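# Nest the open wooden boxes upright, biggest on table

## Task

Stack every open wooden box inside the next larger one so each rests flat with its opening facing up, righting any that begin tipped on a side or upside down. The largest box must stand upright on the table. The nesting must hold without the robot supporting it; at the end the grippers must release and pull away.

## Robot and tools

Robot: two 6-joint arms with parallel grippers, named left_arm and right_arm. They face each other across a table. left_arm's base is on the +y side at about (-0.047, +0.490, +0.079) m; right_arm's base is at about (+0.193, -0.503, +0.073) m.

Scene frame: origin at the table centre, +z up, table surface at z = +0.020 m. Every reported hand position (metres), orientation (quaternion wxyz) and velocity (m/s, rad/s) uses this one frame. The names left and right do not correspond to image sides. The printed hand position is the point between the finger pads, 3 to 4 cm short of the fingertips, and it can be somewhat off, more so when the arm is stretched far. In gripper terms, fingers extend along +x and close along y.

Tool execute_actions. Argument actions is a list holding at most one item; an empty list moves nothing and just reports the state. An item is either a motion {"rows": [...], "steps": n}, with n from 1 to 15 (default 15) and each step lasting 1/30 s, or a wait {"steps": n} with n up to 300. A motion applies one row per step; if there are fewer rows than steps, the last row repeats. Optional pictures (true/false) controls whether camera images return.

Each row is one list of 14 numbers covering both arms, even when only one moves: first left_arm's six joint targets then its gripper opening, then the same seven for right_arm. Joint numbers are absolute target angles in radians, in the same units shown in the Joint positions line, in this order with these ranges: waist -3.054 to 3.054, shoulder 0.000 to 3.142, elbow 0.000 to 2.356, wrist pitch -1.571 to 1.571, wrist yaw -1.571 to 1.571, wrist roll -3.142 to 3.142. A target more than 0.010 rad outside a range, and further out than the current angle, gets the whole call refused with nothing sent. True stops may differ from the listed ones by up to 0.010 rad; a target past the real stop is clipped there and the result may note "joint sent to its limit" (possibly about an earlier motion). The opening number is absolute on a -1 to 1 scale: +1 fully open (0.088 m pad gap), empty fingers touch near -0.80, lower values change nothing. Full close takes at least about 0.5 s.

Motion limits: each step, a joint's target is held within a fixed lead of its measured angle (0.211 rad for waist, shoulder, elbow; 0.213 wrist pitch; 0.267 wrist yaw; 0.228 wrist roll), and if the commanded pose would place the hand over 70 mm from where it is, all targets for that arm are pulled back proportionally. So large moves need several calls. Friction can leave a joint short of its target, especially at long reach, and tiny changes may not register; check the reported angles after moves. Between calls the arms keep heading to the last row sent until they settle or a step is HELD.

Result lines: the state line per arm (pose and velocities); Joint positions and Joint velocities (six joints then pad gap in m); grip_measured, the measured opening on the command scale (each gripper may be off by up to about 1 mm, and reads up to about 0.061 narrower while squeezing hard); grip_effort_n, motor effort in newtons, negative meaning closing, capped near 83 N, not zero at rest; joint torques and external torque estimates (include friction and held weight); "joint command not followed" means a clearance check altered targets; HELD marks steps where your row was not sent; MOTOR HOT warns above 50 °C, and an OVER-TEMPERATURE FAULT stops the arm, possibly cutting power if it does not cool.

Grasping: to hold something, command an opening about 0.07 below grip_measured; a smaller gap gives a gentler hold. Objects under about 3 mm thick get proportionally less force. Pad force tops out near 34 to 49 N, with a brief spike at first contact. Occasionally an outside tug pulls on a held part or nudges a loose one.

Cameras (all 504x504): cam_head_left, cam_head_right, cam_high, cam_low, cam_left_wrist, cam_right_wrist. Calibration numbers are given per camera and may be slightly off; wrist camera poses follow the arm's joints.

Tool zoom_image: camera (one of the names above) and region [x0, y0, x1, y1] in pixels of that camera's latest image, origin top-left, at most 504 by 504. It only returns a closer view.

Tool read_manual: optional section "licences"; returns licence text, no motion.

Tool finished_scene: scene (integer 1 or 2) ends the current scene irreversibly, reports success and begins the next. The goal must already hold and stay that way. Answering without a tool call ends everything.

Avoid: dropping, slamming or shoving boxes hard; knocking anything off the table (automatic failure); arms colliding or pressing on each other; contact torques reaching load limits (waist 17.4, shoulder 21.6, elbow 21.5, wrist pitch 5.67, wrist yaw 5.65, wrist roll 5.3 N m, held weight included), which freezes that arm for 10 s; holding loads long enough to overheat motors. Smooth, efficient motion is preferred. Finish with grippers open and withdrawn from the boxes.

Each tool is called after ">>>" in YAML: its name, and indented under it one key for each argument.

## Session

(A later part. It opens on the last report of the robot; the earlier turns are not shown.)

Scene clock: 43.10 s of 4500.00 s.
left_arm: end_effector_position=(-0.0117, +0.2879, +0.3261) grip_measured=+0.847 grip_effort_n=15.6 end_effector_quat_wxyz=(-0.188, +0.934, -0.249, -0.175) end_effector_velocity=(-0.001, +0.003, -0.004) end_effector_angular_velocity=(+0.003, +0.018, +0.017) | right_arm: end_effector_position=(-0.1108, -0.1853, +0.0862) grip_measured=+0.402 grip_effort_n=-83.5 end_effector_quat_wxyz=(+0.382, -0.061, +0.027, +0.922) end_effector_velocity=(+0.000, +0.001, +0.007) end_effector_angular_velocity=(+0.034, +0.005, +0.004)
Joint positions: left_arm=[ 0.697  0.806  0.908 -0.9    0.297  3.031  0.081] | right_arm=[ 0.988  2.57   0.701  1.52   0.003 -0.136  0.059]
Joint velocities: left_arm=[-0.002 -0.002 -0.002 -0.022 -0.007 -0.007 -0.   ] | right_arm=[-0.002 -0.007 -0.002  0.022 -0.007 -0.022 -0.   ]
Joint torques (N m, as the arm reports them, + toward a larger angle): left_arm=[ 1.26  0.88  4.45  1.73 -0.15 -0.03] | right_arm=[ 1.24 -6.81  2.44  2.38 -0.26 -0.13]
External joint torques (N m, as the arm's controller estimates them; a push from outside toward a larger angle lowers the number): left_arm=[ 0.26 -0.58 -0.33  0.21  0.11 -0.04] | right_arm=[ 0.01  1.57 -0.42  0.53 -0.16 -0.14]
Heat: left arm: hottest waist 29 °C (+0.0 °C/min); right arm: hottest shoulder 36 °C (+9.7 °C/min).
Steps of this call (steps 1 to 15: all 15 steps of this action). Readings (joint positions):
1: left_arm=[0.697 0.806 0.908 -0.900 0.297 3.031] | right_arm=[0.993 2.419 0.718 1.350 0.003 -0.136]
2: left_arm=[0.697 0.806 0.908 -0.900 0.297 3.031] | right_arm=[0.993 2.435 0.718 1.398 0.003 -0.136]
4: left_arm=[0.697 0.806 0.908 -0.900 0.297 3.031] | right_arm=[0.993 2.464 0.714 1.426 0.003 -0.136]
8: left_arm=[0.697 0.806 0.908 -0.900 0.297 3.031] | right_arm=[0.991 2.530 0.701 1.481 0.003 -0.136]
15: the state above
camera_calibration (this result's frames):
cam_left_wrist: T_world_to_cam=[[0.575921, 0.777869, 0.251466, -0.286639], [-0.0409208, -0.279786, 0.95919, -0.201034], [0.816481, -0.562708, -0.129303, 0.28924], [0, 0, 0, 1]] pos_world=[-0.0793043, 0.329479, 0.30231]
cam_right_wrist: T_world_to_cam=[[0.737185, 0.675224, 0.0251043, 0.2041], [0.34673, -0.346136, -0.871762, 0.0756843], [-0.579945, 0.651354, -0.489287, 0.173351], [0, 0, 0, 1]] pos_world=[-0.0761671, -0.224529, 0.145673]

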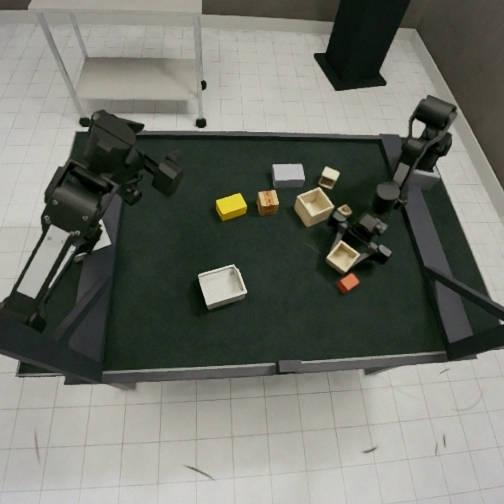

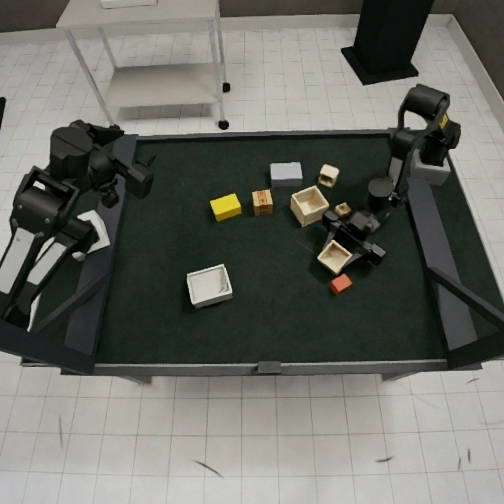

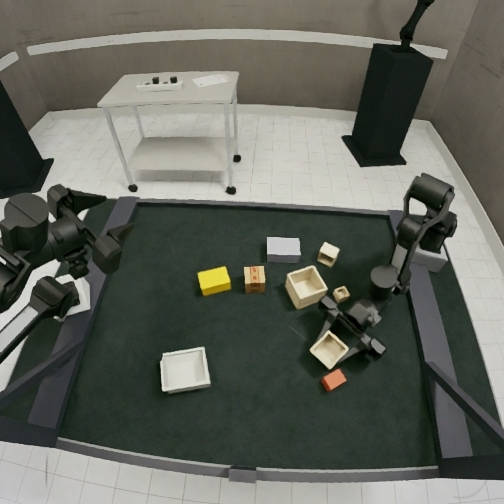

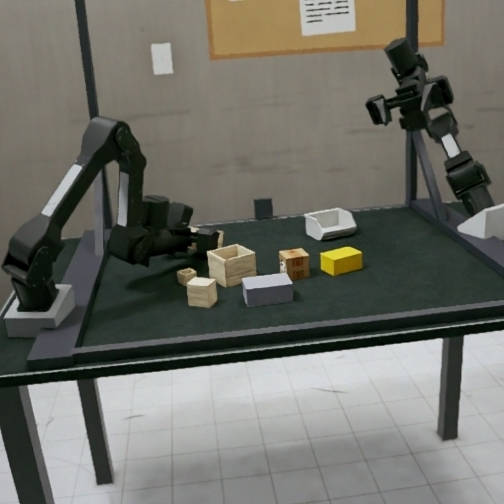

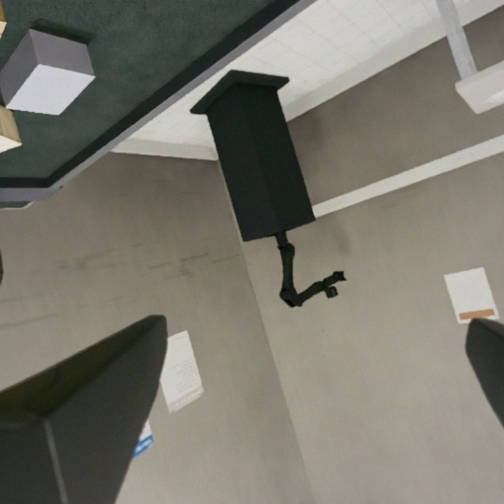

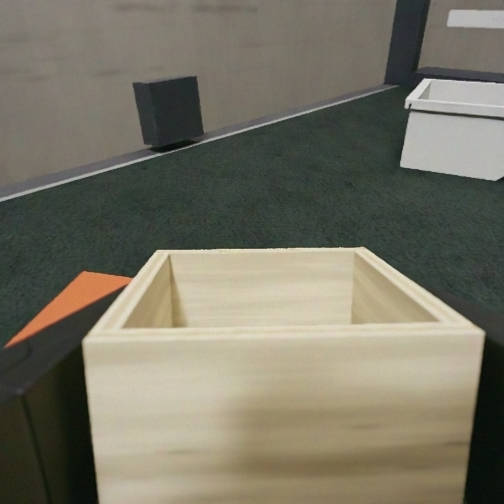

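>>> execute_actions:
  actions:
    - {"rows":[[0.7,0.8,0.9,-0.9,0.3,3.03,0.85,0.986,2.605,0.70,1.54,0,-0.14,0.2],[0.7,0.8,0.9,-0.9,0.3,3.03,0.85,0.986,2.605,0.70,1.54,0,-0.14,0.2],[0.7,0.8,0.9,-0.9,0.3,3.03,0.85,0.986,2.605,0.70,1.54,0,-0.14,0.2],[0.7,0.8,0.9,-0.9,0.3,3.03,0.85,0.986,2.605,0.70,1.54,0,-0.14,0.2],[0.7,0.8,0.9,-0.9,0.3,3.03,0.85,0.986,2.605,0.70,1.54,0,-0.14,0.2],[0.7,0.8,0.9,-0.9,0.3,3.03,0.85,0.986,2.595,0.70,1.54,0,-0.14,0.40],[0.7,0.8,0.9,-0.9,0.3,3.03,0.85,0.986,2.595,0.70,1.54,0,-0.14,0.40],[0.7,0.8,0.9,-0.9,0.3,3.03,0.85,0.986,2.595,0.70,1.54,0,-0.14,0.43],[0.7,0.8,0.9,-0.9,0.3,3.03,0.85,0.986,2.595,0.70,1.54,0,-0.14,0.46],[0.7,0.8,0.9,-0.9,0.3,3.03,0.85,0.986,2.595,0.70,1.54,0,-0.14,0.5],[0.7,0.8,0.9,-0.9,0.3,3.03,0.85,0.986,2.595,0.70,1.54,0,-0.14,0.7]],"steps":15}
  pictures: false

>>> execute_actions:
  actions:
    - {"rows":[[0.7,0.8,0.9,-0.9,0.3,3.03,0.85,0.99,2.42,0.72,1.35,0,-0.14,0.7],[0.7,0.8,0.9,-0.9,0.3,3.03,0.85,0.99,2.42,0.72,1.35,0,-0.14,0.7],[0.7,0.8,0.9,-0.9,0.3,3.03,0.85,0.99,2.42,0.72,1.35,0,-0.14,0.7],[0.7,0.8,0.9,-0.9,0.3,3.03,0.85,0.99,2.3,0.75,1.2,0,-0.14,0.7],[0.7,0.8,0.9,-0.9,0.3,3.03,0.85,0.99,2.3,0.75,1.2,0,-0.14,0.7],[0.7,0.8,0.9,-0.9,0.3,3.03,0.85,0.99,2.05,0.85,0.7,0,-0.14,0.85]],"steps":13}
  pictures: false

>>> execute_actions:
  actions:
    - {"rows":[[0.7,0.8,0.9,-0.9,0.3,3.03,0.85,1.02,2.1,1.4,-0.5,0.08,-0.05,0.85]],"steps":15}
  pictures: false

>>> execute_actions:
  actions:
    - {"rows":[[0.7,0.8,0.9,-0.9,0.3,3.03,0.85,1.03,2.25,1.8,-0.9,0.13,0,0.85]],"steps":15}
  pictures: false

>>> execute_actions:
  actions:
    - {"rows":[[0.7,0.8,0.9,-0.9,0.3,3.03,0.85,1.03,2.5,1.87,-0.95,0.13,-0.02,0.85]],"steps":14}

Scene clock: 46.33 s of 4500.00 s.
left_arm: end_effector_position=(-0.0117, +0.2879, +0.3261) grip_measured=+0.847 grip_effort_n=15.6 end_effector_quat_wxyz=(-0.188, +0.934, -0.249, -0.175) end_effector_velocity=(+0.002, +0.005, -0.000) end_effector_angular_velocity=(+0.004, -0.010, +0.035) | right_arm: end_effector_position=(-0.1104, -0.1865, +0.0824) grip_measured=+0.651 grip_effort_n=11.9 end_effector_quat_wxyz=(+0.382, -0.061, +0.027, +0.922) end_effector_velocity=(+0.000, -0.001, -0.001) end_effector_angular_velocity=(-0.001, -0.009, +0.007)
Joint positions: left_arm=[ 0.697  0.806  0.908 -0.9    0.297  3.031  0.081] | right_arm=[ 0.988  2.588  0.701  1.54   0.003 -0.136  0.071]
Joint velocities: left_arm=[-0.002 -0.002 -0.002 -0.007 -0.037 -0.007  0.   ] | right_arm=[-0.002 -0.002 -0.002 -0.007 -0.007 -0.007  0.026]
Joint torques (N m, as the arm reports them, + toward a larger angle): left_arm=[ 1.22  0.87  4.47  1.73 -0.15 -0.02] | right_arm=[ 1.02 -7.66  2.61  2.2  -0.2  -0.1 ]
External joint torques (N m, as the arm's controller estimates them; a push from outside toward a larger angle lowers the number): left_arm=[ 0.23 -0.58 -0.29  0.22  0.11 -0.03] | right_arm=[-0.22  0.5  -0.02  0.39 -0.1  -0.1 ]
Heat: left arm: hottest waist 29 °C (+0.0 °C/min); right arm: hottest shoulder 36 °C (+9.1 °C/min).
Steps of this call (steps 1 to 15: the robot went on to your last target; steps 16 to 82: nothing new was sent; steps 83 to 97: all 15 steps of this action). Readings (joint positions):
83: left_arm=[0.697 0.806 0.908 -0.900 0.297 3.031] | right_arm=[0.988 2.572 0.701 1.525 0.003 -0.136]
84: left_arm=[0.697 0.806 0.908 -0.900 0.297 3.031] | right_arm=[0.988 2.576 0.701 1.532 0.003 -0.136]
86: left_arm=[0.697 0.806 0.908 -0.900 0.297 3.031] | right_arm=[0.988 2.584 0.701 1.534 0.003 -0.136]
90: left_arm=[0.697 0.806 0.908 -0.900 0.297 3.031] | right_arm=[0.988 2.588 0.701 1.537 0.003 -0.136]
97: the state above

Scene clock: 46.77 s of 4500.00 s.
left_arm: end_effector_position=(-0.0117, +0.2879, +0.3261) grip_measured=+0.847 grip_effort_n=16.0 end_effector_quat_wxyz=(-0.188, +0.934, -0.249, -0.175) end_effector_velocity=(+0.001, +0.003, -0.001) end_effector_angular_velocity=(+0.001, -0.002, +0.023) | right_arm: end_effector_position=(-0.1185, -0.1490, +0.2275) grip_measured=+0.840 grip_effort_n=12.3 end_effector_quat_wxyz=(+0.384, -0.053, +0.024, +0.922) end_effector_velocity=(+0.027, +0.007, +0.175) end_effector_angular_velocity=(-0.310, -0.288, +0.063)
Joint positions: left_arm=[ 0.697  0.806  0.908 -0.9    0.297  3.031  0.081] | right_arm=[ 0.988  2.078  0.85   0.897  0.003 -0.136  0.08 ]
Joint velocities: left_arm=[-0.002 -0.002 -0.002 -0.007 -0.022 -0.007 -0.   ] | right_arm=[-0.002 -0.813  0.335 -1.575 -0.007  0.007  0.005]
Joint torques (N m, as the arm reports them, + toward a larger angle): left_arm=[ 1.24  0.86  4.45  1.73 -0.14 -0.02] | right_arm=[ 1.32 -4.58  3.39  0.69 -0.21 -0.1 ]
External joint torques (N m, as the arm's controller estimates them; a push from outside toward a larger angle lowers the number): left_arm=[ 0.24 -0.59 -0.34  0.21  0.12 -0.03] | right_arm=[-0.03 -0.16  0.02 -0.25 -0.1  -0.1 ]
Heat: left arm: hottest waist 29 °C (+0.0 °C/min); right arm: hottest shoulder 36 °C (+9.0 °C/min).
Steps of this call (steps 1 to 13: all 13 steps of this action). Readings (joint positions):
1: left_arm=[0.697 0.806 0.908 -0.900 0.297 3.031] | right_arm=[0.988 2.572 0.702 1.513 0.003 -0.136]
2: left_arm=[0.697 0.806 0.908 -0.900 0.297 3.031] | right_arm=[0.988 2.541 0.702 1.439 0.003 -0.136]
4: left_arm=[0.697 0.806 0.908 -0.900 0.297 3.031] | right_arm=[0.988 2.473 0.708 1.375 0.003 -0.136]
8: left_arm=[0.697 0.806 0.908 -0.900 0.297 3.031] | right_arm=[0.988 2.299 0.780 1.176 0.003 -0.136]
13: the state above

Scene clock: 47.27 s of 4500.00 s.
left_arm: end_effector_position=(-0.0117, +0.2879, +0.3261) grip_measured=+0.847 grip_effort_n=15.6 end_effector_quat_wxyz=(-0.188, +0.934, -0.249, -0.175) end_effector_velocity=(+0.001, +0.006, -0.003) end_effector_angular_velocity=(+0.003, +0.009, +0.034) | right_arm: end_effector_position=(-0.1493, -0.1165, +0.2766) grip_measured=+0.848 grip_effort_n=12.3 end_effector_quat_wxyz=(+0.380, -0.202, +0.113, +0.895) end_effector_velocity=(+0.097, -0.160, -0.379) end_effector_angular_velocity=(-1.320, -1.361, +0.254)
Joint positions: left_arm=[ 0.697  0.806  0.908 -0.9    0.297  3.031  0.081] | right_arm=[ 1.02   2.082  1.405 -0.     0.076 -0.054  0.081]
Joint velocities: left_arm=[ 0.002 -0.002 -0.002 -0.022 -0.022 -0.007 -0.   ] | right_arm=[-0.007  0.022 -0.007 -1.883 -0.007 -0.007 -0.   ]
Joint torques (N m, as the arm reports them, + toward a larger angle): left_arm=[ 1.23  0.89  4.47  1.73 -0.16 -0.03] | right_arm=[ 1.36 -7.78  6.3   1.92  0.05  0.15]
External joint torques (N m, as the arm's controller estimates them; a push from outside toward a larger angle lowers the number): left_arm=[ 0.21 -0.63 -0.23  0.23  0.11 -0.04] | right_arm=[-0.06  1.21 -0.37  0.03  0.11  0.14]
Heat: left arm: hottest waist 29 °C (+0.0 °C/min); right arm: hottest shoulder 36 °C (+8.9 °C/min).
Steps of this call (steps 1 to 15: all 15 steps of this action). Readings (joint positions):
1: left_arm=[0.697 0.806 0.908 -0.900 0.297 3.031] | right_arm=[0.990 2.061 0.878 0.836 0.011 -0.127]
2: left_arm=[0.697 0.806 0.908 -0.900 0.297 3.031] | right_arm=[0.996 2.065 0.929 0.769 0.035 -0.103]
4: left_arm=[0.697 0.806 0.908 -0.900 0.297 3.031] | right_arm=[1.008 2.086 1.045 0.645 0.058 -0.077]
8: left_arm=[0.697 0.806 0.908 -0.900 0.297 3.031] | right_arm=[1.020 2.092 1.266 0.404 0.072 -0.059]
15: the state above

Scene clock: 47.77 s of 4500.00 s.
left_arm: end_effector_position=(-0.0117, +0.2879, +0.3261) grip_measured=+0.847 grip_effort_n=16.0 end_effector_quat_wxyz=(-0.188, +0.934, -0.249, -0.175) end_effector_velocity=(-0.000, +0.002, -0.002) end_effector_angular_velocity=(-0.013, +0.012, +0.017) | right_arm: end_effector_position=(-0.1180, -0.1512, +0.2269) grip_measured=+0.848 grip_effort_n=11.9 end_effector_quat_wxyz=(+0.338, -0.467, +0.210, +0.790) end_effector_velocity=(+0.067, -0.084, -0.111) end_effector_angular_velocity=(-0.454, -0.480, +0.107)
Joint positions: left_arm=[ 0.697  0.806  0.908 -0.9    0.297  3.031  0.081] | right_arm=[ 1.029  2.239  1.801 -0.851  0.127 -0.005  0.081]
Joint velocities: left_arm=[-0.002 -0.002 -0.002 -0.007 -0.007 -0.022  0.   ] | right_arm=[-0.002  0.081 -0.051 -0.535 -0.007 -0.022 -0.   ]
Joint torques (N m, as the arm reports them, + toward a larger angle): left_arm=[ 1.24  0.91  4.45  1.74 -0.15 -0.02] | right_arm=[  1.56 -10.12   6.78   1.66   0.1    0.17]
External joint torques (N m, as the arm's controller estimates them; a push from outside toward a larger angle lowers the number): left_arm=[ 0.24 -0.62 -0.28  0.22  0.11 -0.03] | right_arm=[ 0.06  0.33 -0.6   0.21  0.12  0.16]
Heat: left arm: hottest waist 29 °C (+0.0 °C/min); right arm: hottest shoulder 36 °C (+8.8 °C/min).
Steps of this call (steps 1 to 15: all 15 steps of this action). Readings (joint positions):
1: left_arm=[0.697 0.806 0.908 -0.900 0.297 3.031] | right_arm=[1.021 2.102 1.424 -0.075 0.083 -0.046]
2: left_arm=[0.697 0.806 0.908 -0.900 0.297 3.031] | right_arm=[1.022 2.138 1.476 -0.133 0.101 -0.032]
4: left_arm=[0.697 0.806 0.908 -0.900 0.297 3.031] | right_arm=[1.025 2.208 1.592 -0.251 0.114 -0.017]
8: left_arm=[0.697 0.806 0.908 -0.900 0.297 3.031] | right_arm=[1.028 2.244 1.745 -0.491 0.124 -0.007]
15: the state above

Scene clock: 48.23 s of 4500.00 s.
left_arm: end_effector_position=(-0.0117, +0.2879, +0.3261) grip_measured=+0.847 grip_effort_n=16.0 end_effector_quat_wxyz=(-0.188, +0.934, -0.249, -0.175) end_effector_velocity=(-0.001, +0.003, -0.004) end_effector_angular_velocity=(+0.003, +0.018, +0.017) | right_arm: end_effector_position=(-0.1235, -0.1650, +0.1200) grip_measured=+0.848 grip_effort_n=11.9 end_effector_quat_wxyz=(+0.293, -0.583, +0.238, +0.719) end_effector_velocity=(-0.017, +0.021, +0.027) end_effector_angular_velocity=(+0.069, +0.085, -0.022)
Joint positions: left_arm=[ 0.697  0.806  0.908 -0.9    0.297  3.031  0.081] | right_arm=[ 1.029  2.499  1.867 -0.949  0.128 -0.015  0.081]
Joint velocities: left_arm=[-0.002 -0.002 -0.002 -0.022 -0.007 -0.007 -0.   ] | right_arm=[-0.002 -0.002  0.085  0.022 -0.007  0.007 -0.   ]
Joint torques (N m, as the arm reports them, + toward a larger angle): left_arm=[ 1.24  0.88  4.47  1.72 -0.15 -0.02] | right_arm=[  1.77 -11.94   5.76   0.83   0.09  -0.09]
External joint torques (N m, as the arm's controller estimates them; a push from outside toward a larger angle lowers the number): left_arm=[ 0.23 -0.59 -0.33  0.19  0.11 -0.03] | right_arm=[ 0.15 -1.75  0.29  0.25  0.1  -0.09]
Heat: left arm: hottest waist 29 °C (+0.0 °C/min); right arm: hottest shoulder 36 °C (+8.7 °C/min).
Steps of this call (steps 1 to 14: all 14 steps of this action). Readings (joint positions):
1: left_arm=[0.697 0.806 0.908 -0.900 0.297 3.031] | right_arm=[1.029 2.262 1.806 -0.876 0.127 -0.005]
2: left_arm=[0.697 0.806 0.908 -0.900 0.297 3.031] | right_arm=[1.029 2.292 1.831 -0.893 0.128 -0.005]
4: left_arm=[0.697 0.806 0.908 -0.900 0.297 3.031] | right_arm=[1.029 2.361 1.866 -0.906 0.128 -0.009]
8: left_arm=[0.697 0.806 0.908 -0.900 0.297 3.031] | right_arm=[1.029 2.478 1.865 -0.944 0.128 -0.014]
14: the state above
camera_calibration (this result's frames):
cam_left_wrist: T_world_to_cam=[[0.575921, 0.777869, 0.251466, -0.286639], [-0.0409208, -0.279786, 0.95919, -0.201034], [0.816481, -0.562708, -0.129303, 0.28924], [0, 0, 0, 1]] pos_world=[-0.0793043, 0.329479, 0.30231]
cam_right_wrist: T_world_to_cam=[[0.689086, 0.723079, 0.0481268, 0.19812], [0.707725, -0.68576, 0.169877, -0.0198609], [0.155838, -0.0829993, -0.984289, 0.198415], [0, 0, 0, 1]] pos_world=[-0.153386, -0.140408, 0.189137]

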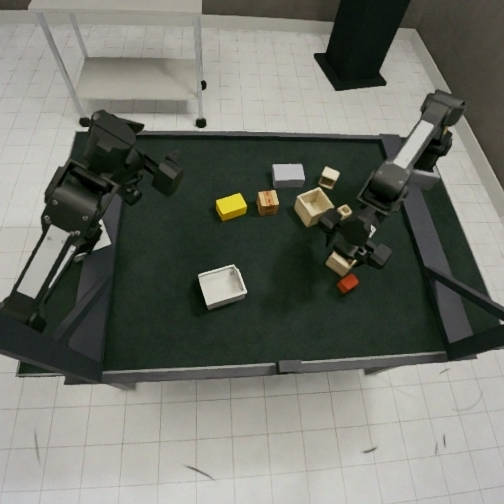

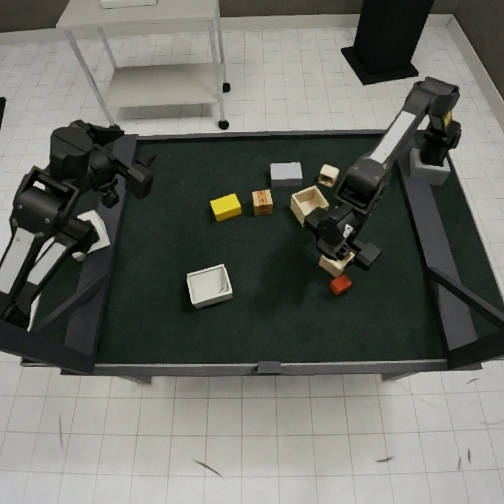

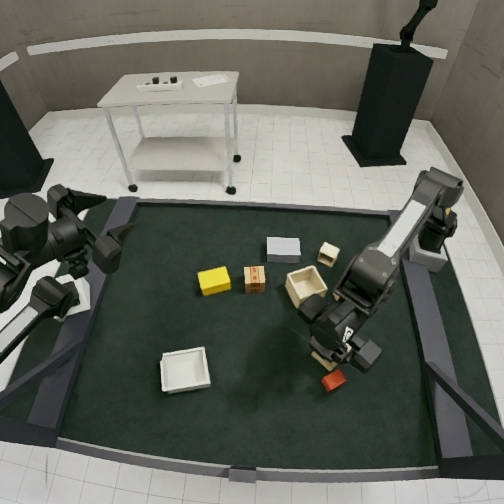

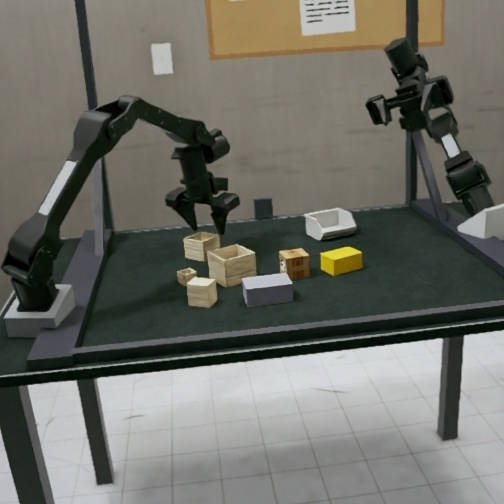

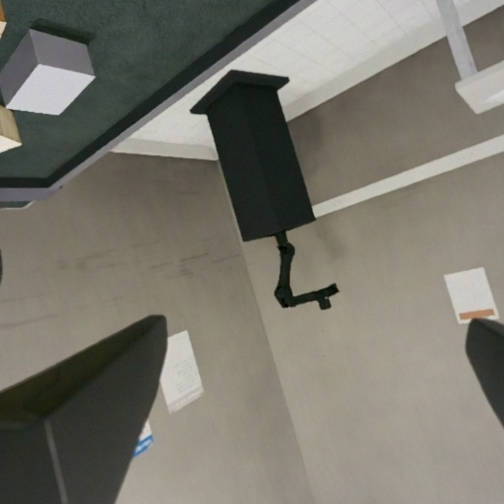

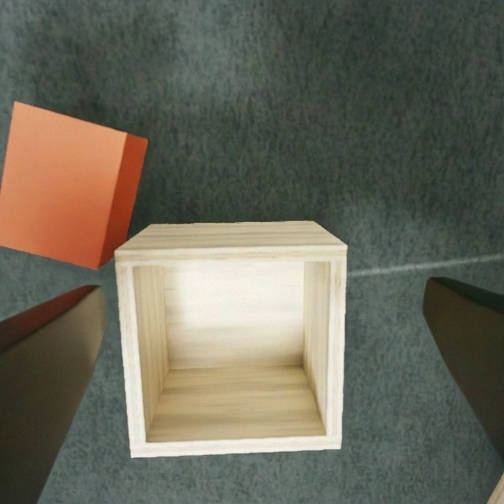

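>>> execute_actions:
  actions: []

Scene clock: 51.80 s of 4500.00 s.
left_arm: end_effector_position=(-0.0117, +0.2879, +0.3261) grip_measured=+0.847 grip_effort_n=16.0 end_effector_quat_wxyz=(-0.188, +0.934, -0.249, -0.175) end_effector_velocity=(-0.000, +0.002, -0.001) end_effector_angular_velocity=(+0.003, -0.005, +0.017) | right_arm: end_effector_position=(-0.1238, -0.1646, +0.1206) grip_measured=+0.848 grip_effort_n=11.9 end_effector_quat_wxyz=(+0.293, -0.583, +0.238, +0.720) end_effector_velocity=(+0.002, -0.001, -0.000) end_effector_angular_velocity=(-0.007, -0.003, +0.022)
Joint positions: left_arm=[ 0.697  0.806  0.908 -0.9    0.297  3.031  0.081] | right_arm=[ 1.029  2.499  1.869 -0.949  0.128 -0.015  0.081]
Joint velocities: left_arm=[-0.007 -0.007 -0.002 -0.007 -0.022 -0.007 -0.   ] | right_arm=[-0.002 -0.002 -0.002 -0.007 -0.007 -0.022 -0.   ]
Joint torques (N m, as the arm reports them, + toward a larger angle): left_arm=[ 1.23  0.88  4.47  1.73 -0.15 -0.03] | right_arm=[  1.84 -11.56   6.13   0.77   0.12  -0.13]
External joint torques (N m, as the arm's controller estimates them; a push from outside toward a larger angle lowers the number): left_arm=[ 0.24 -0.57 -0.32  0.2   0.11 -0.04] | right_arm=[ 0.2  -0.42  0.01  0.06  0.13 -0.13]
Heat: left arm: hottest waist 29 °C (+0.0 °C/min); right arm: hottest shoulder 37 °C (+9.3 °C/min).
Steps of this call (steps 1 to 15: the robot went on to your last target; steps 16 to 90: nothing new was sent; then 0.57 s passed at rest). Readings (joint positions):
1: left_arm=[0.697 0.806 0.908 -0.900 0.297 3.031] | right_arm=[1.029 2.499 1.869 -0.949 0.128 -0.015]
2: left_arm=[0.697 0.806 0.908 -0.900 0.297 3.031] | right_arm=[1.029 2.499 1.869 -0.949 0.128 -0.015]
4: left_arm=[0.697 0.806 0.908 -0.900 0.297 3.031] | right_arm=[1.029 2.499 1.869 -0.949 0.128 -0.015]
8: left_arm=[0.697 0.806 0.908 -0.900 0.297 3.031] | right_arm=[1.029 2.499 1.869 -0.949 0.128 -0.015]
90: the state above
All arms were judged still, so your last target was given up. Only a new action makes them travel on or press farther. Fingers that are still opening or closing keep moving.
camera_calibration (this result's frames):
cam_left_wrist: T_world_to_cam=[[0.575921, 0.777869, 0.251466, -0.286639], [-0.0409208, -0.279786, 0.95919, -0.201034], [0.816481, -0.562708, -0.129303, 0.28924], [0, 0, 0, 1]] pos_world=[-0.0793043, 0.329479, 0.30231]
cam_right_wrist: T_world_to_cam=[[0.689331, 0.722846, 0.0481289, 0.198011], [0.707786, -0.686156, 0.168013, -0.0193076], [0.154471, -0.0817514, -0.984609, 0.199116], [0, 0, 0, 1]] pos_world=[-0.153587, -0.140102, 0.189765]

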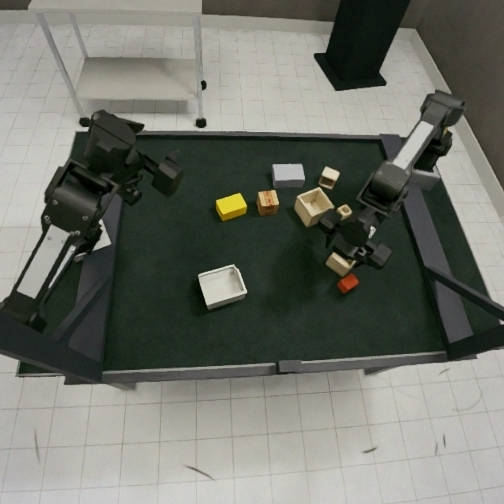

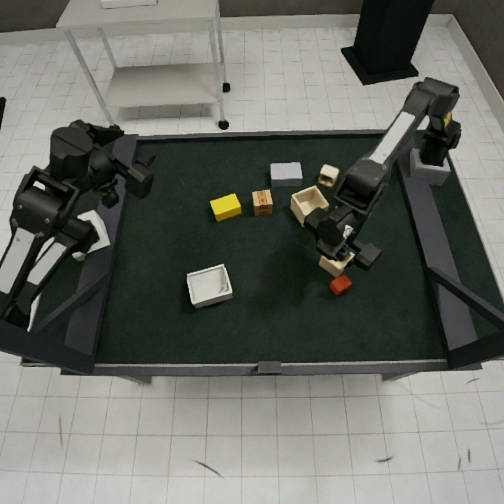

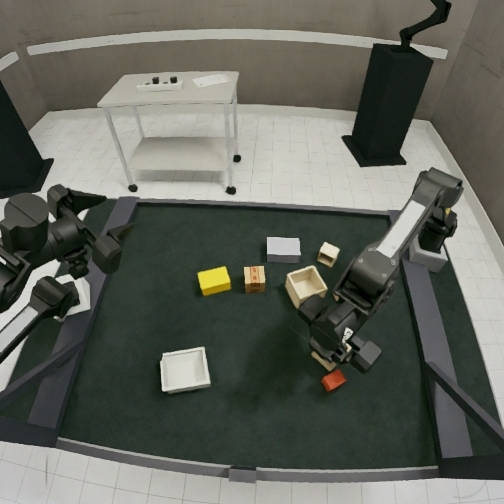

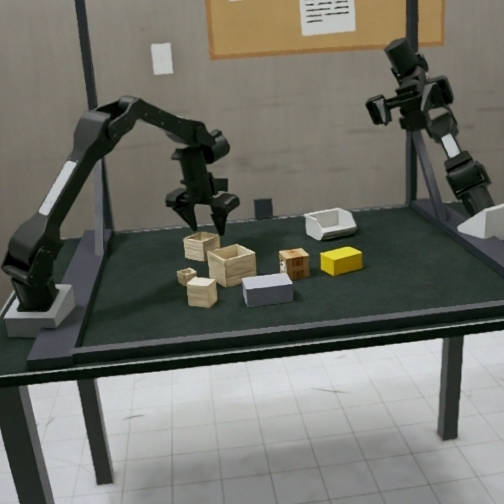

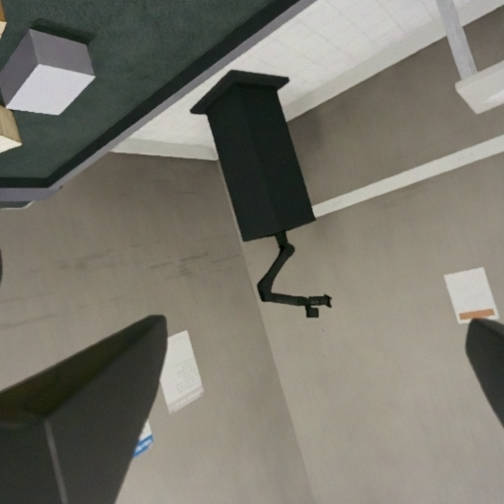

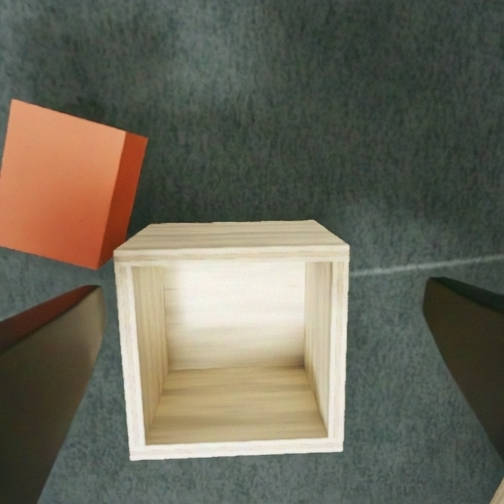

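>>> execute_actions:
  actions:
    - {"rows":[[0.7,0.8,0.9,-0.9,0.3,3.03,0.85,1.033,2.55,2.05,-1.12,0.13,0,0.85],[0.7,0.8,0.9,-0.9,0.3,3.03,0.85,1.033,2.55,2.05,-1.12,0.13,0,0.85],[0.7,0.8,0.9,-0.9,0.3,3.03,0.85,1.033,2.6,2.15,-1.22,0.13,0,0.85],[0.7,0.8,0.9,-0.9,0.3,3.03,0.85,1.033,2.6,2.15,-1.22,0.13,0,0.85],[0.7,0.8,0.9,-0.9,0.3,3.03,0.85,1.036,2.65,2.2425,-1.3,0.13,0.015,0.85],[0.7,0.8,0.9,-0.9,0.3,3.03,0.85,1.036,2.65,2.2425,-1.3,0.13,0.015,0.85],[0.7,0.8,0.9,-0.9,0.3,3.03,0.85,1.036,2.685,2.2425,-1.34,0.13,0.015,0.85]],"steps":15}

Scene clock: 54.53 s of 4500.00 s.
left_arm: end_effector_position=(-0.0117, +0.2879, +0.3261) grip_measured=+0.847 grip_effort_n=15.6 end_effector_quat_wxyz=(-0.188, +0.934, -0.249, -0.175) end_effector_velocity=(-0.001, -0.001, -0.001) end_effector_angular_velocity=(-0.004, +0.014, -0.002) | right_arm: end_effector_position=(-0.1203, -0.1700, +0.1326) grip_measured=+0.848 grip_effort_n=12.3 end_effector_quat_wxyz=(+0.268, -0.649, +0.263, +0.662) end_effector_velocity=(+0.006, -0.016, -0.040) end_effector_angular_velocity=(-0.111, -0.085, +0.009)
Joint positions: left_arm=[ 0.697  0.806  0.908 -0.9    0.297  3.031  0.081] | right_arm=[ 1.035  2.669  2.233 -1.334  0.128  0.01   0.081]
Joint velocities: left_arm=[-0.002  0.002  0.002 -0.007  0.007 -0.007 -0.   ] | right_arm=[-0.002  0.085 -0.002 -0.051 -0.022  0.007 -0.   ]
Joint torques (N m, as the arm reports them, + toward a larger angle): left_arm=[ 1.25  0.87  4.45  1.72 -0.15 -0.02] | right_arm=[  1.87 -11.49   6.9    0.37   0.06   0.11]
External joint torques (N m, as the arm's controller estimates them; a push from outside toward a larger angle lowers the number): left_arm=[ 0.24 -0.59 -0.35  0.19  0.11 -0.03] | right_arm=[ 0.07  1.54  0.43 -0.02  0.07  0.11]
Heat: left arm: hottest waist 29 °C (+0.0 °C/min); right arm: hottest shoulder 38 °C (+9.9 °C/min).
Steps of this call (steps 1 to 67: nothing new was sent; steps 68 to 82: all 15 steps of this action). Readings (joint positions):
68: left_arm=[0.697 0.806 0.908 -0.900 0.297 3.031] | right_arm=[1.029 2.502 1.888 -0.975 0.128 -0.015]
69: left_arm=[0.697 0.806 0.908 -0.900 0.297 3.031] | right_arm=[1.029 2.517 1.932 -1.032 0.128 -0.014]
71: left_arm=[0.697 0.806 0.908 -0.900 0.297 3.031] | right_arm=[1.030 2.550 2.033 -1.123 0.128 -0.009]
75: left_arm=[0.697 0.806 0.908 -0.900 0.297 3.031] | right_arm=[1.033 2.612 2.207 -1.272 0.128 0.006]
82: the state above
camera_calibration (this result's frames):
cam_left_wrist: T_world_to_cam=[[0.575921, 0.777869, 0.251466, -0.286639], [-0.0409208, -0.279786, 0.95919, -0.201034], [0.816481, -0.562708, -0.129303, 0.28924], [0, 0, 0, 1]] pos_world=[-0.0793043, 0.329479, 0.30231]
cam_right_wrist: T_world_to_cam=[[0.679088, 0.732635, 0.045656, 0.199631], [0.675725, -0.648212, 0.351023, -0.0491534], [0.286767, -0.207525, -0.935253, 0.197962], [0, 0, 0, 1]] pos_world=[-0.159122, -0.137036, 0.193284]

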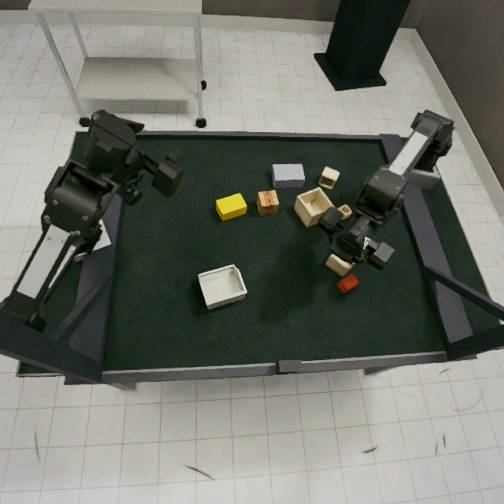

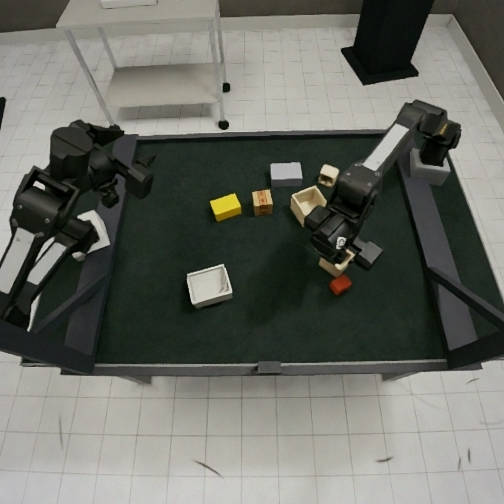

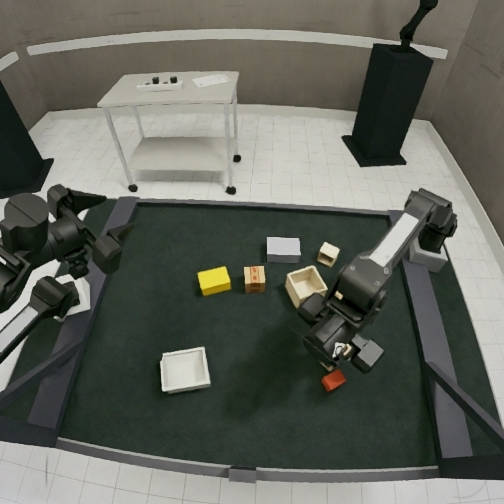

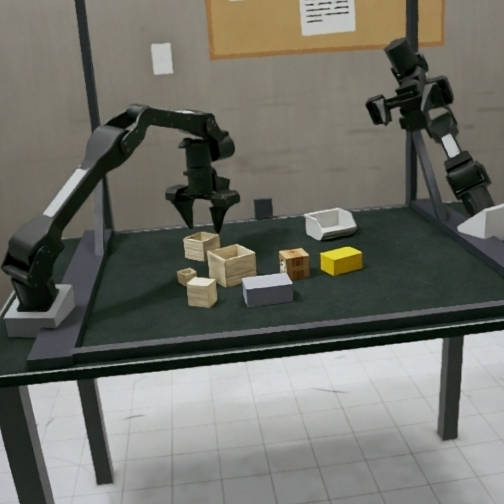

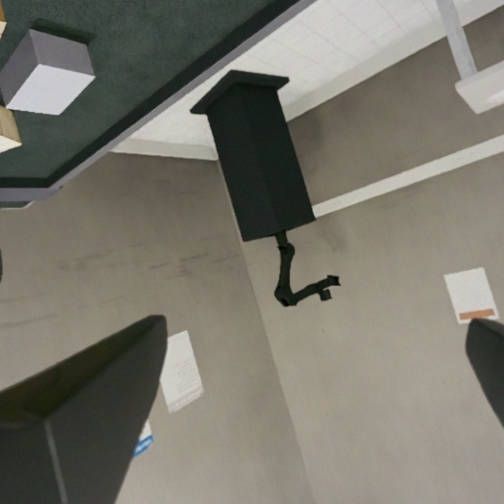

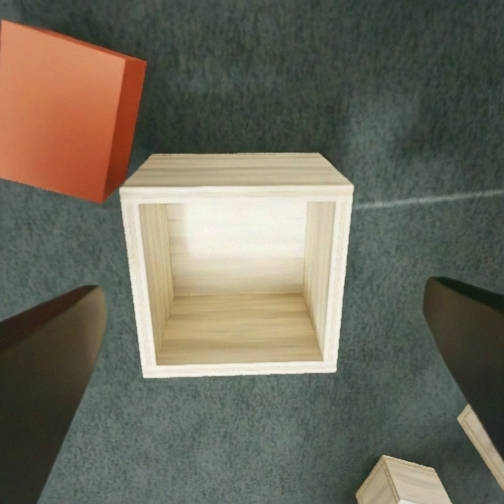

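>>> execute_actions:
  actions:
    - {"rows":[[0.7,0.8,0.9,-0.9,0.3,3.03,0.85,1.052,2.685,2.2425,-1.34,0.13,0.018,0.85],[0.7,0.8,0.9,-0.9,0.3,3.03,0.85,1.052,2.685,2.2425,-1.34,0.13,0.018,0.85],[0.7,0.8,0.9,-0.9,0.3,3.03,0.85,1.052,2.685,2.2425,-1.34,0.13,0.018,0.85],[0.7,0.8,0.9,-0.9,0.3,3.03,0.85,1.052,2.685,2.2425,-1.34,0.13,0.018,0.85],[0.7,0.8,0.9,-0.9,0.3,3.03,0.85,1.05,2.695,2.2,-1.29,0.13,0.018,0.85],[0.7,0.8,0.9,-0.9,0.3,3.03,0.85,1.05,2.695,2.2,-1.29,0.13,0.018,0.85],[0.7,0.8,0.9,-0.9,0.3,3.03,0.85,1.048,2.70,2.17,-1.255,0.13,0.018,0.85],[0.7,0.8,0.9,-0.9,0.3,3.03,0.85,1.048,2.70,2.17,-1.255,0.13,0.018,0.85],[0.7,0.8,0.9,-0.9,0.3,3.03,0.85,1.046,2.703,2.15,-1.235,0.13,0.018,0.85]],"steps":15}

>>> execute_actions:
  actions:
    - {"steps":8}

Scene clock: 56.40 s of 4500.00 s.
left_arm: end_effector_position=(-0.0117, +0.2879, +0.3261) grip_measured=+0.847 grip_effort_n=16.0 end_effector_quat_wxyz=(-0.188, +0.934, -0.249, -0.175) end_effector_velocity=(-0.001, +0.002, -0.001) end_effector_angular_velocity=(-0.005, +0.001, +0.012) | right_arm: end_effector_position=(-0.1293, -0.1746, +0.1076) grip_measured=+0.848 grip_effort_n=11.9 end_effector_quat_wxyz=(+0.266, -0.649, +0.258, +0.664) end_effector_velocity=(+0.008, -0.008, -0.022) end_effector_angular_velocity=(-0.048, -0.040, +0.023)
Joint positions: left_arm=[ 0.697  0.806  0.908 -0.9    0.297  3.031  0.081] | right_arm=[ 1.049  2.686  2.16  -1.241  0.128  0.013  0.081]
Joint velocities: left_arm=[ 0.002 -0.007 -0.002 -0.007 -0.007 -0.007 -0.   ] | right_arm=[-0.007  0.022 -0.046  0.007 -0.007 -0.022 -0.   ]
Joint torques (N m, as the arm reports them, + toward a larger angle): left_arm=[ 1.24  0.86  4.47  1.73 -0.15 -0.01] | right_arm=[  1.33 -11.     5.2    0.69   0.06   0.14]
External joint torques (N m, as the arm's controller estimates them; a push from outside toward a larger angle lowers the number): left_arm=[ 0.23 -0.58 -0.31  0.21  0.12 -0.02] | right_arm=[-0.31  1.64 -1.06  0.27  0.05  0.14]
Heat: left arm: hottest waist 29 °C (+0.0 °C/min); right arm: hottest shoulder 38 °C (+9.6 °C/min).
Steps of this call (steps 1 to 15: the robot went on to your last target; steps 16 to 41: nothing new was sent; steps 42 to 56: all 15 steps of this action). Readings (joint positions):
42: left_arm=[0.697 0.806 0.908 -0.900 0.297 3.031] | right_arm=[1.035 2.671 2.237 -1.338 0.128 0.011]
43: left_arm=[0.697 0.806 0.908 -0.900 0.297 3.031] | right_arm=[1.037 2.671 2.237 -1.338 0.128 0.012]
45: left_arm=[0.697 0.806 0.908 -0.900 0.297 3.031] | right_arm=[1.043 2.671 2.237 -1.338 0.128 0.013]
49: left_arm=[0.697 0.806 0.908 -0.900 0.297 3.031] | right_arm=[1.051 2.671 2.210 -1.286 0.128 0.013]
56: the state above
camera_calibration (this result's frames):
cam_left_wrist: T_world_to_cam=[[0.575921, 0.777869, 0.251466, -0.286639], [-0.0409208, -0.279786, 0.95919, -0.201034], [0.816481, -0.562708, -0.129303, 0.28924], [0, 0, 0, 1]] pos_world=[-0.0793043, 0.329479, 0.30231]
cam_right_wrist: T_world_to_cam=[[0.671954, 0.738995, 0.0486227, 0.210164], [0.682665, -0.643513, 0.346207, -0.0350886], [0.287134, -0.199442, -0.936897, 0.177794], [0, 0, 0, 1]] pos_world=[-0.168318, -0.142431, 0.168504]

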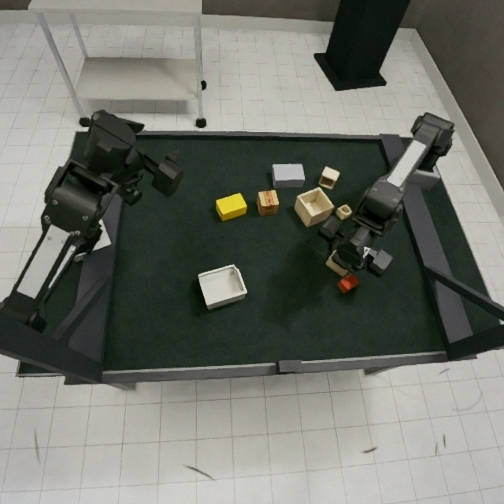

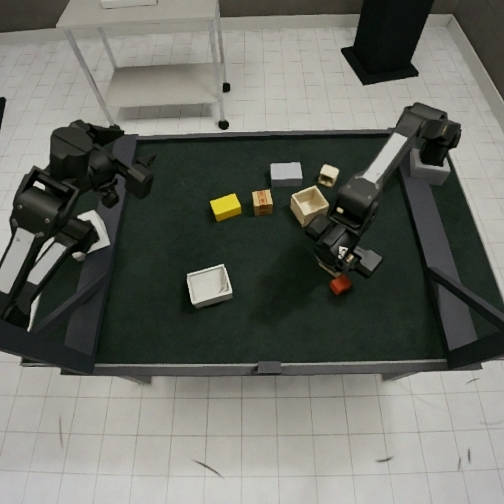

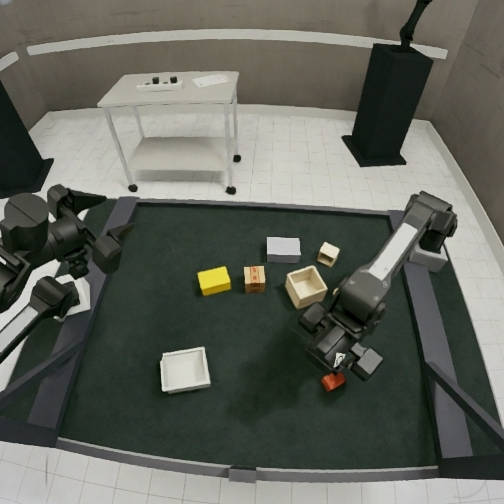

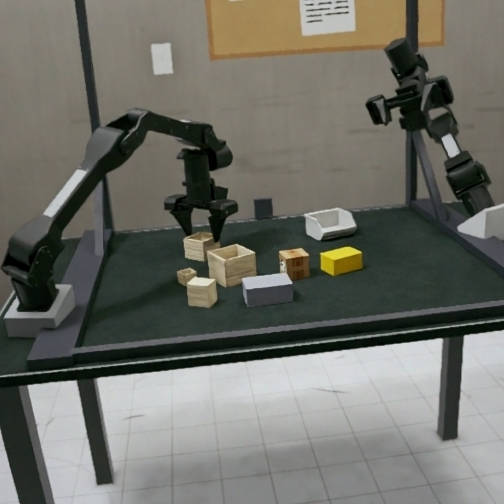

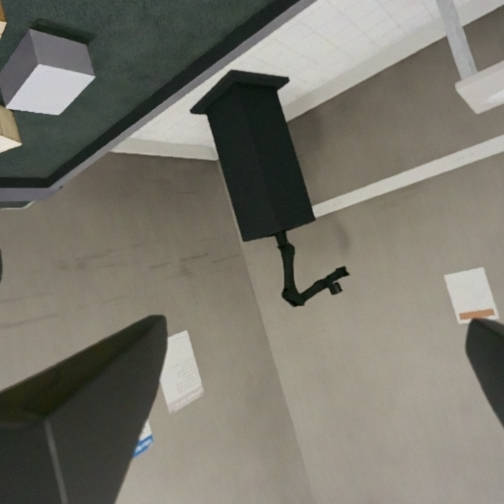

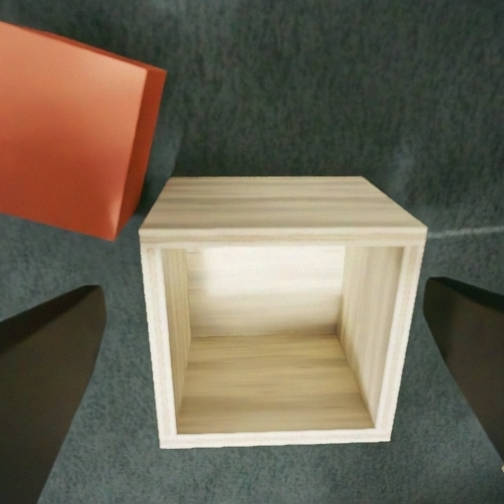

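Scene clock: 56.67 s of 4500.00 s.
left_arm: end_effector_position=(-0.0117, +0.2879, +0.3261) grip_measured=+0.847 grip_effort_n=16.0 end_effector_quat_wxyz=(-0.188, +0.934, -0.249, -0.175) end_effector_velocity=(+0.002, +0.003, -0.001) end_effector_angular_velocity=(+0.003, +0.002, +0.025) | right_arm: end_effector_position=(-0.1298, -0.1743, +0.1071) grip_measured=+0.848 grip_effort_n=12.3 end_effector_quat_wxyz=(+0.266, -0.648, +0.258, +0.665) end_effector_velocity=(+0.001, +0.002, +0.000) end_effector_angular_velocity=(+0.010, +0.000, +0.004)
Joint positions: left_arm=[ 0.697  0.806  0.908 -0.9    0.297  3.031  0.081] | right_arm=[ 1.049  2.687  2.159 -1.237  0.128  0.013  0.081]
Joint velocities: left_arm=[-0.002  0.002 -0.002 -0.007 -0.022 -0.007 -0.   ] | right_arm=[-0.002 -0.002 -0.002  0.007  0.007 -0.007 -0.   ]
Joint torques (N m, as the arm reports them, + toward a larger angle): left_arm=[ 1.21  0.87  4.48  1.73 -0.15 -0.02] | right_arm=[  1.34 -10.79   4.9    0.68   0.07   0.15]
External joint torques (N m, as the arm's controller estimates them; a push from outside toward a larger angle lowers the number): left_arm=[ 0.21 -0.66 -0.24  0.22  0.11 -0.03] | right_arm=[-0.31  1.13 -0.99  0.27  0.08  0.15]
Heat: left arm: hottest waist 29 °C (+0.0 °C/min); right arm: hottest shoulder 38 °C (+9.5 °C/min).
Steps of this call (steps 1 to 8: the robot went on to your last target). Readings (joint positions):
1: left_arm=[0.697 0.806 0.908 -0.900 0.297 3.031] | right_arm=[1.049 2.687 2.159 -1.240 0.128 0.013]
2: left_arm=[0.697 0.806 0.908 -0.900 0.297 3.031] | right_arm=[1.049 2.687 2.159 -1.239 0.128 0.013]
4: left_arm=[0.697 0.806 0.908 -0.900 0.297 3.031] | right_arm=[1.049 2.687 2.159 -1.237 0.128 0.013]
8: the state above
camera_calibration (this result's frames):
cam_left_wrist: T_world_to_cam=[[0.575921, 0.777869, 0.251466, -0.286639], [-0.0409208, -0.279786, 0.95919, -0.201034], [0.816481, -0.562708, -0.129303, 0.28924], [0, 0, 0, 1]] pos_world=[-0.0793043, 0.329479, 0.30231]
cam_right_wrist: T_world_to_cam=[[0.672296, 0.738683, 0.0486347, 0.210227], [0.683123, -0.64436, 0.34372, -0.0341785], [0.285239, -0.197858, -0.937812, 0.177722], [0, 0, 0, 1]] pos_world=[-0.16868, -0.142151, 0.168194]

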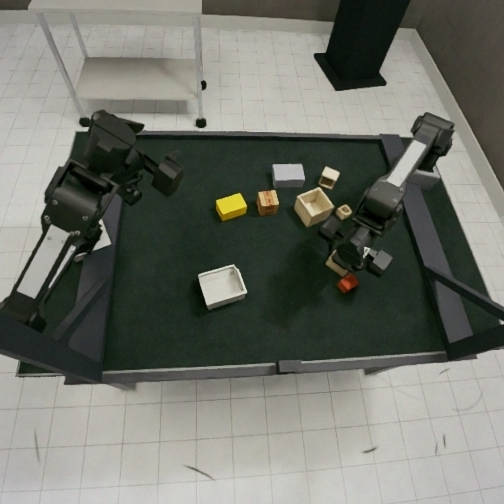

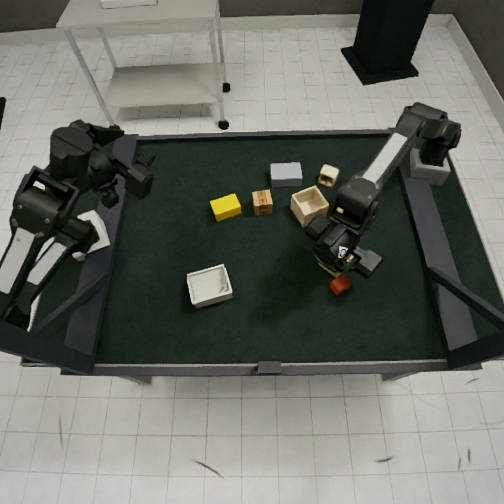

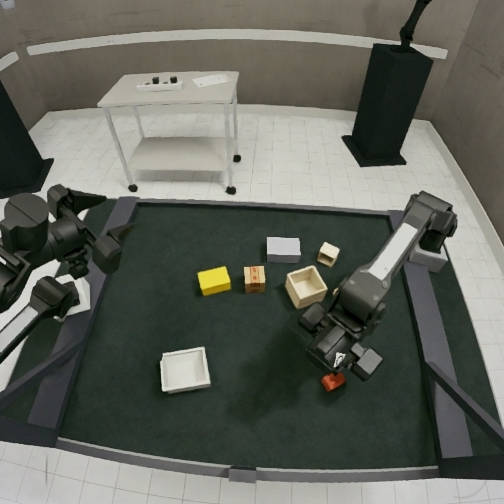

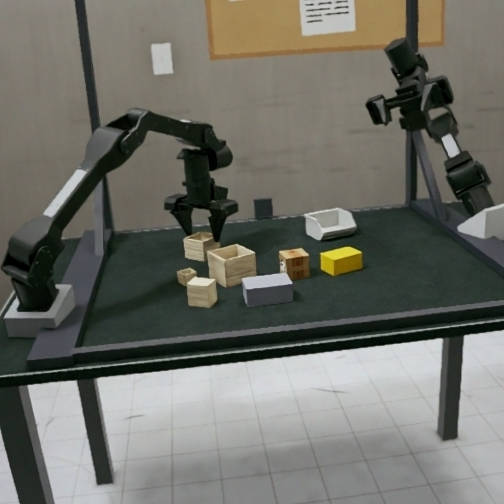

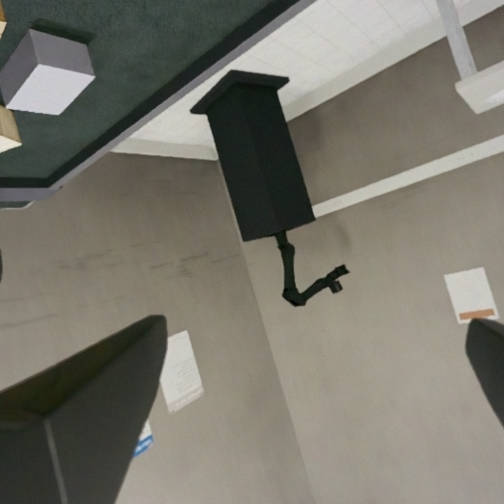

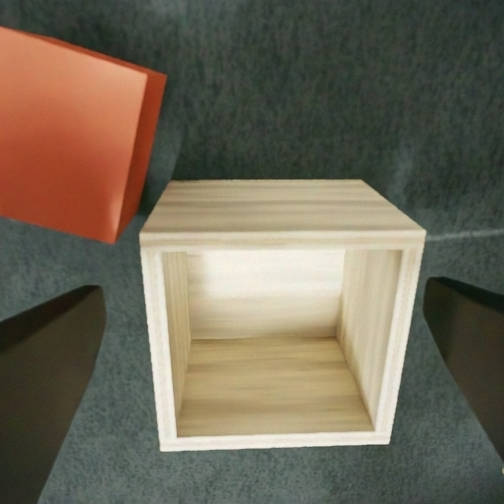

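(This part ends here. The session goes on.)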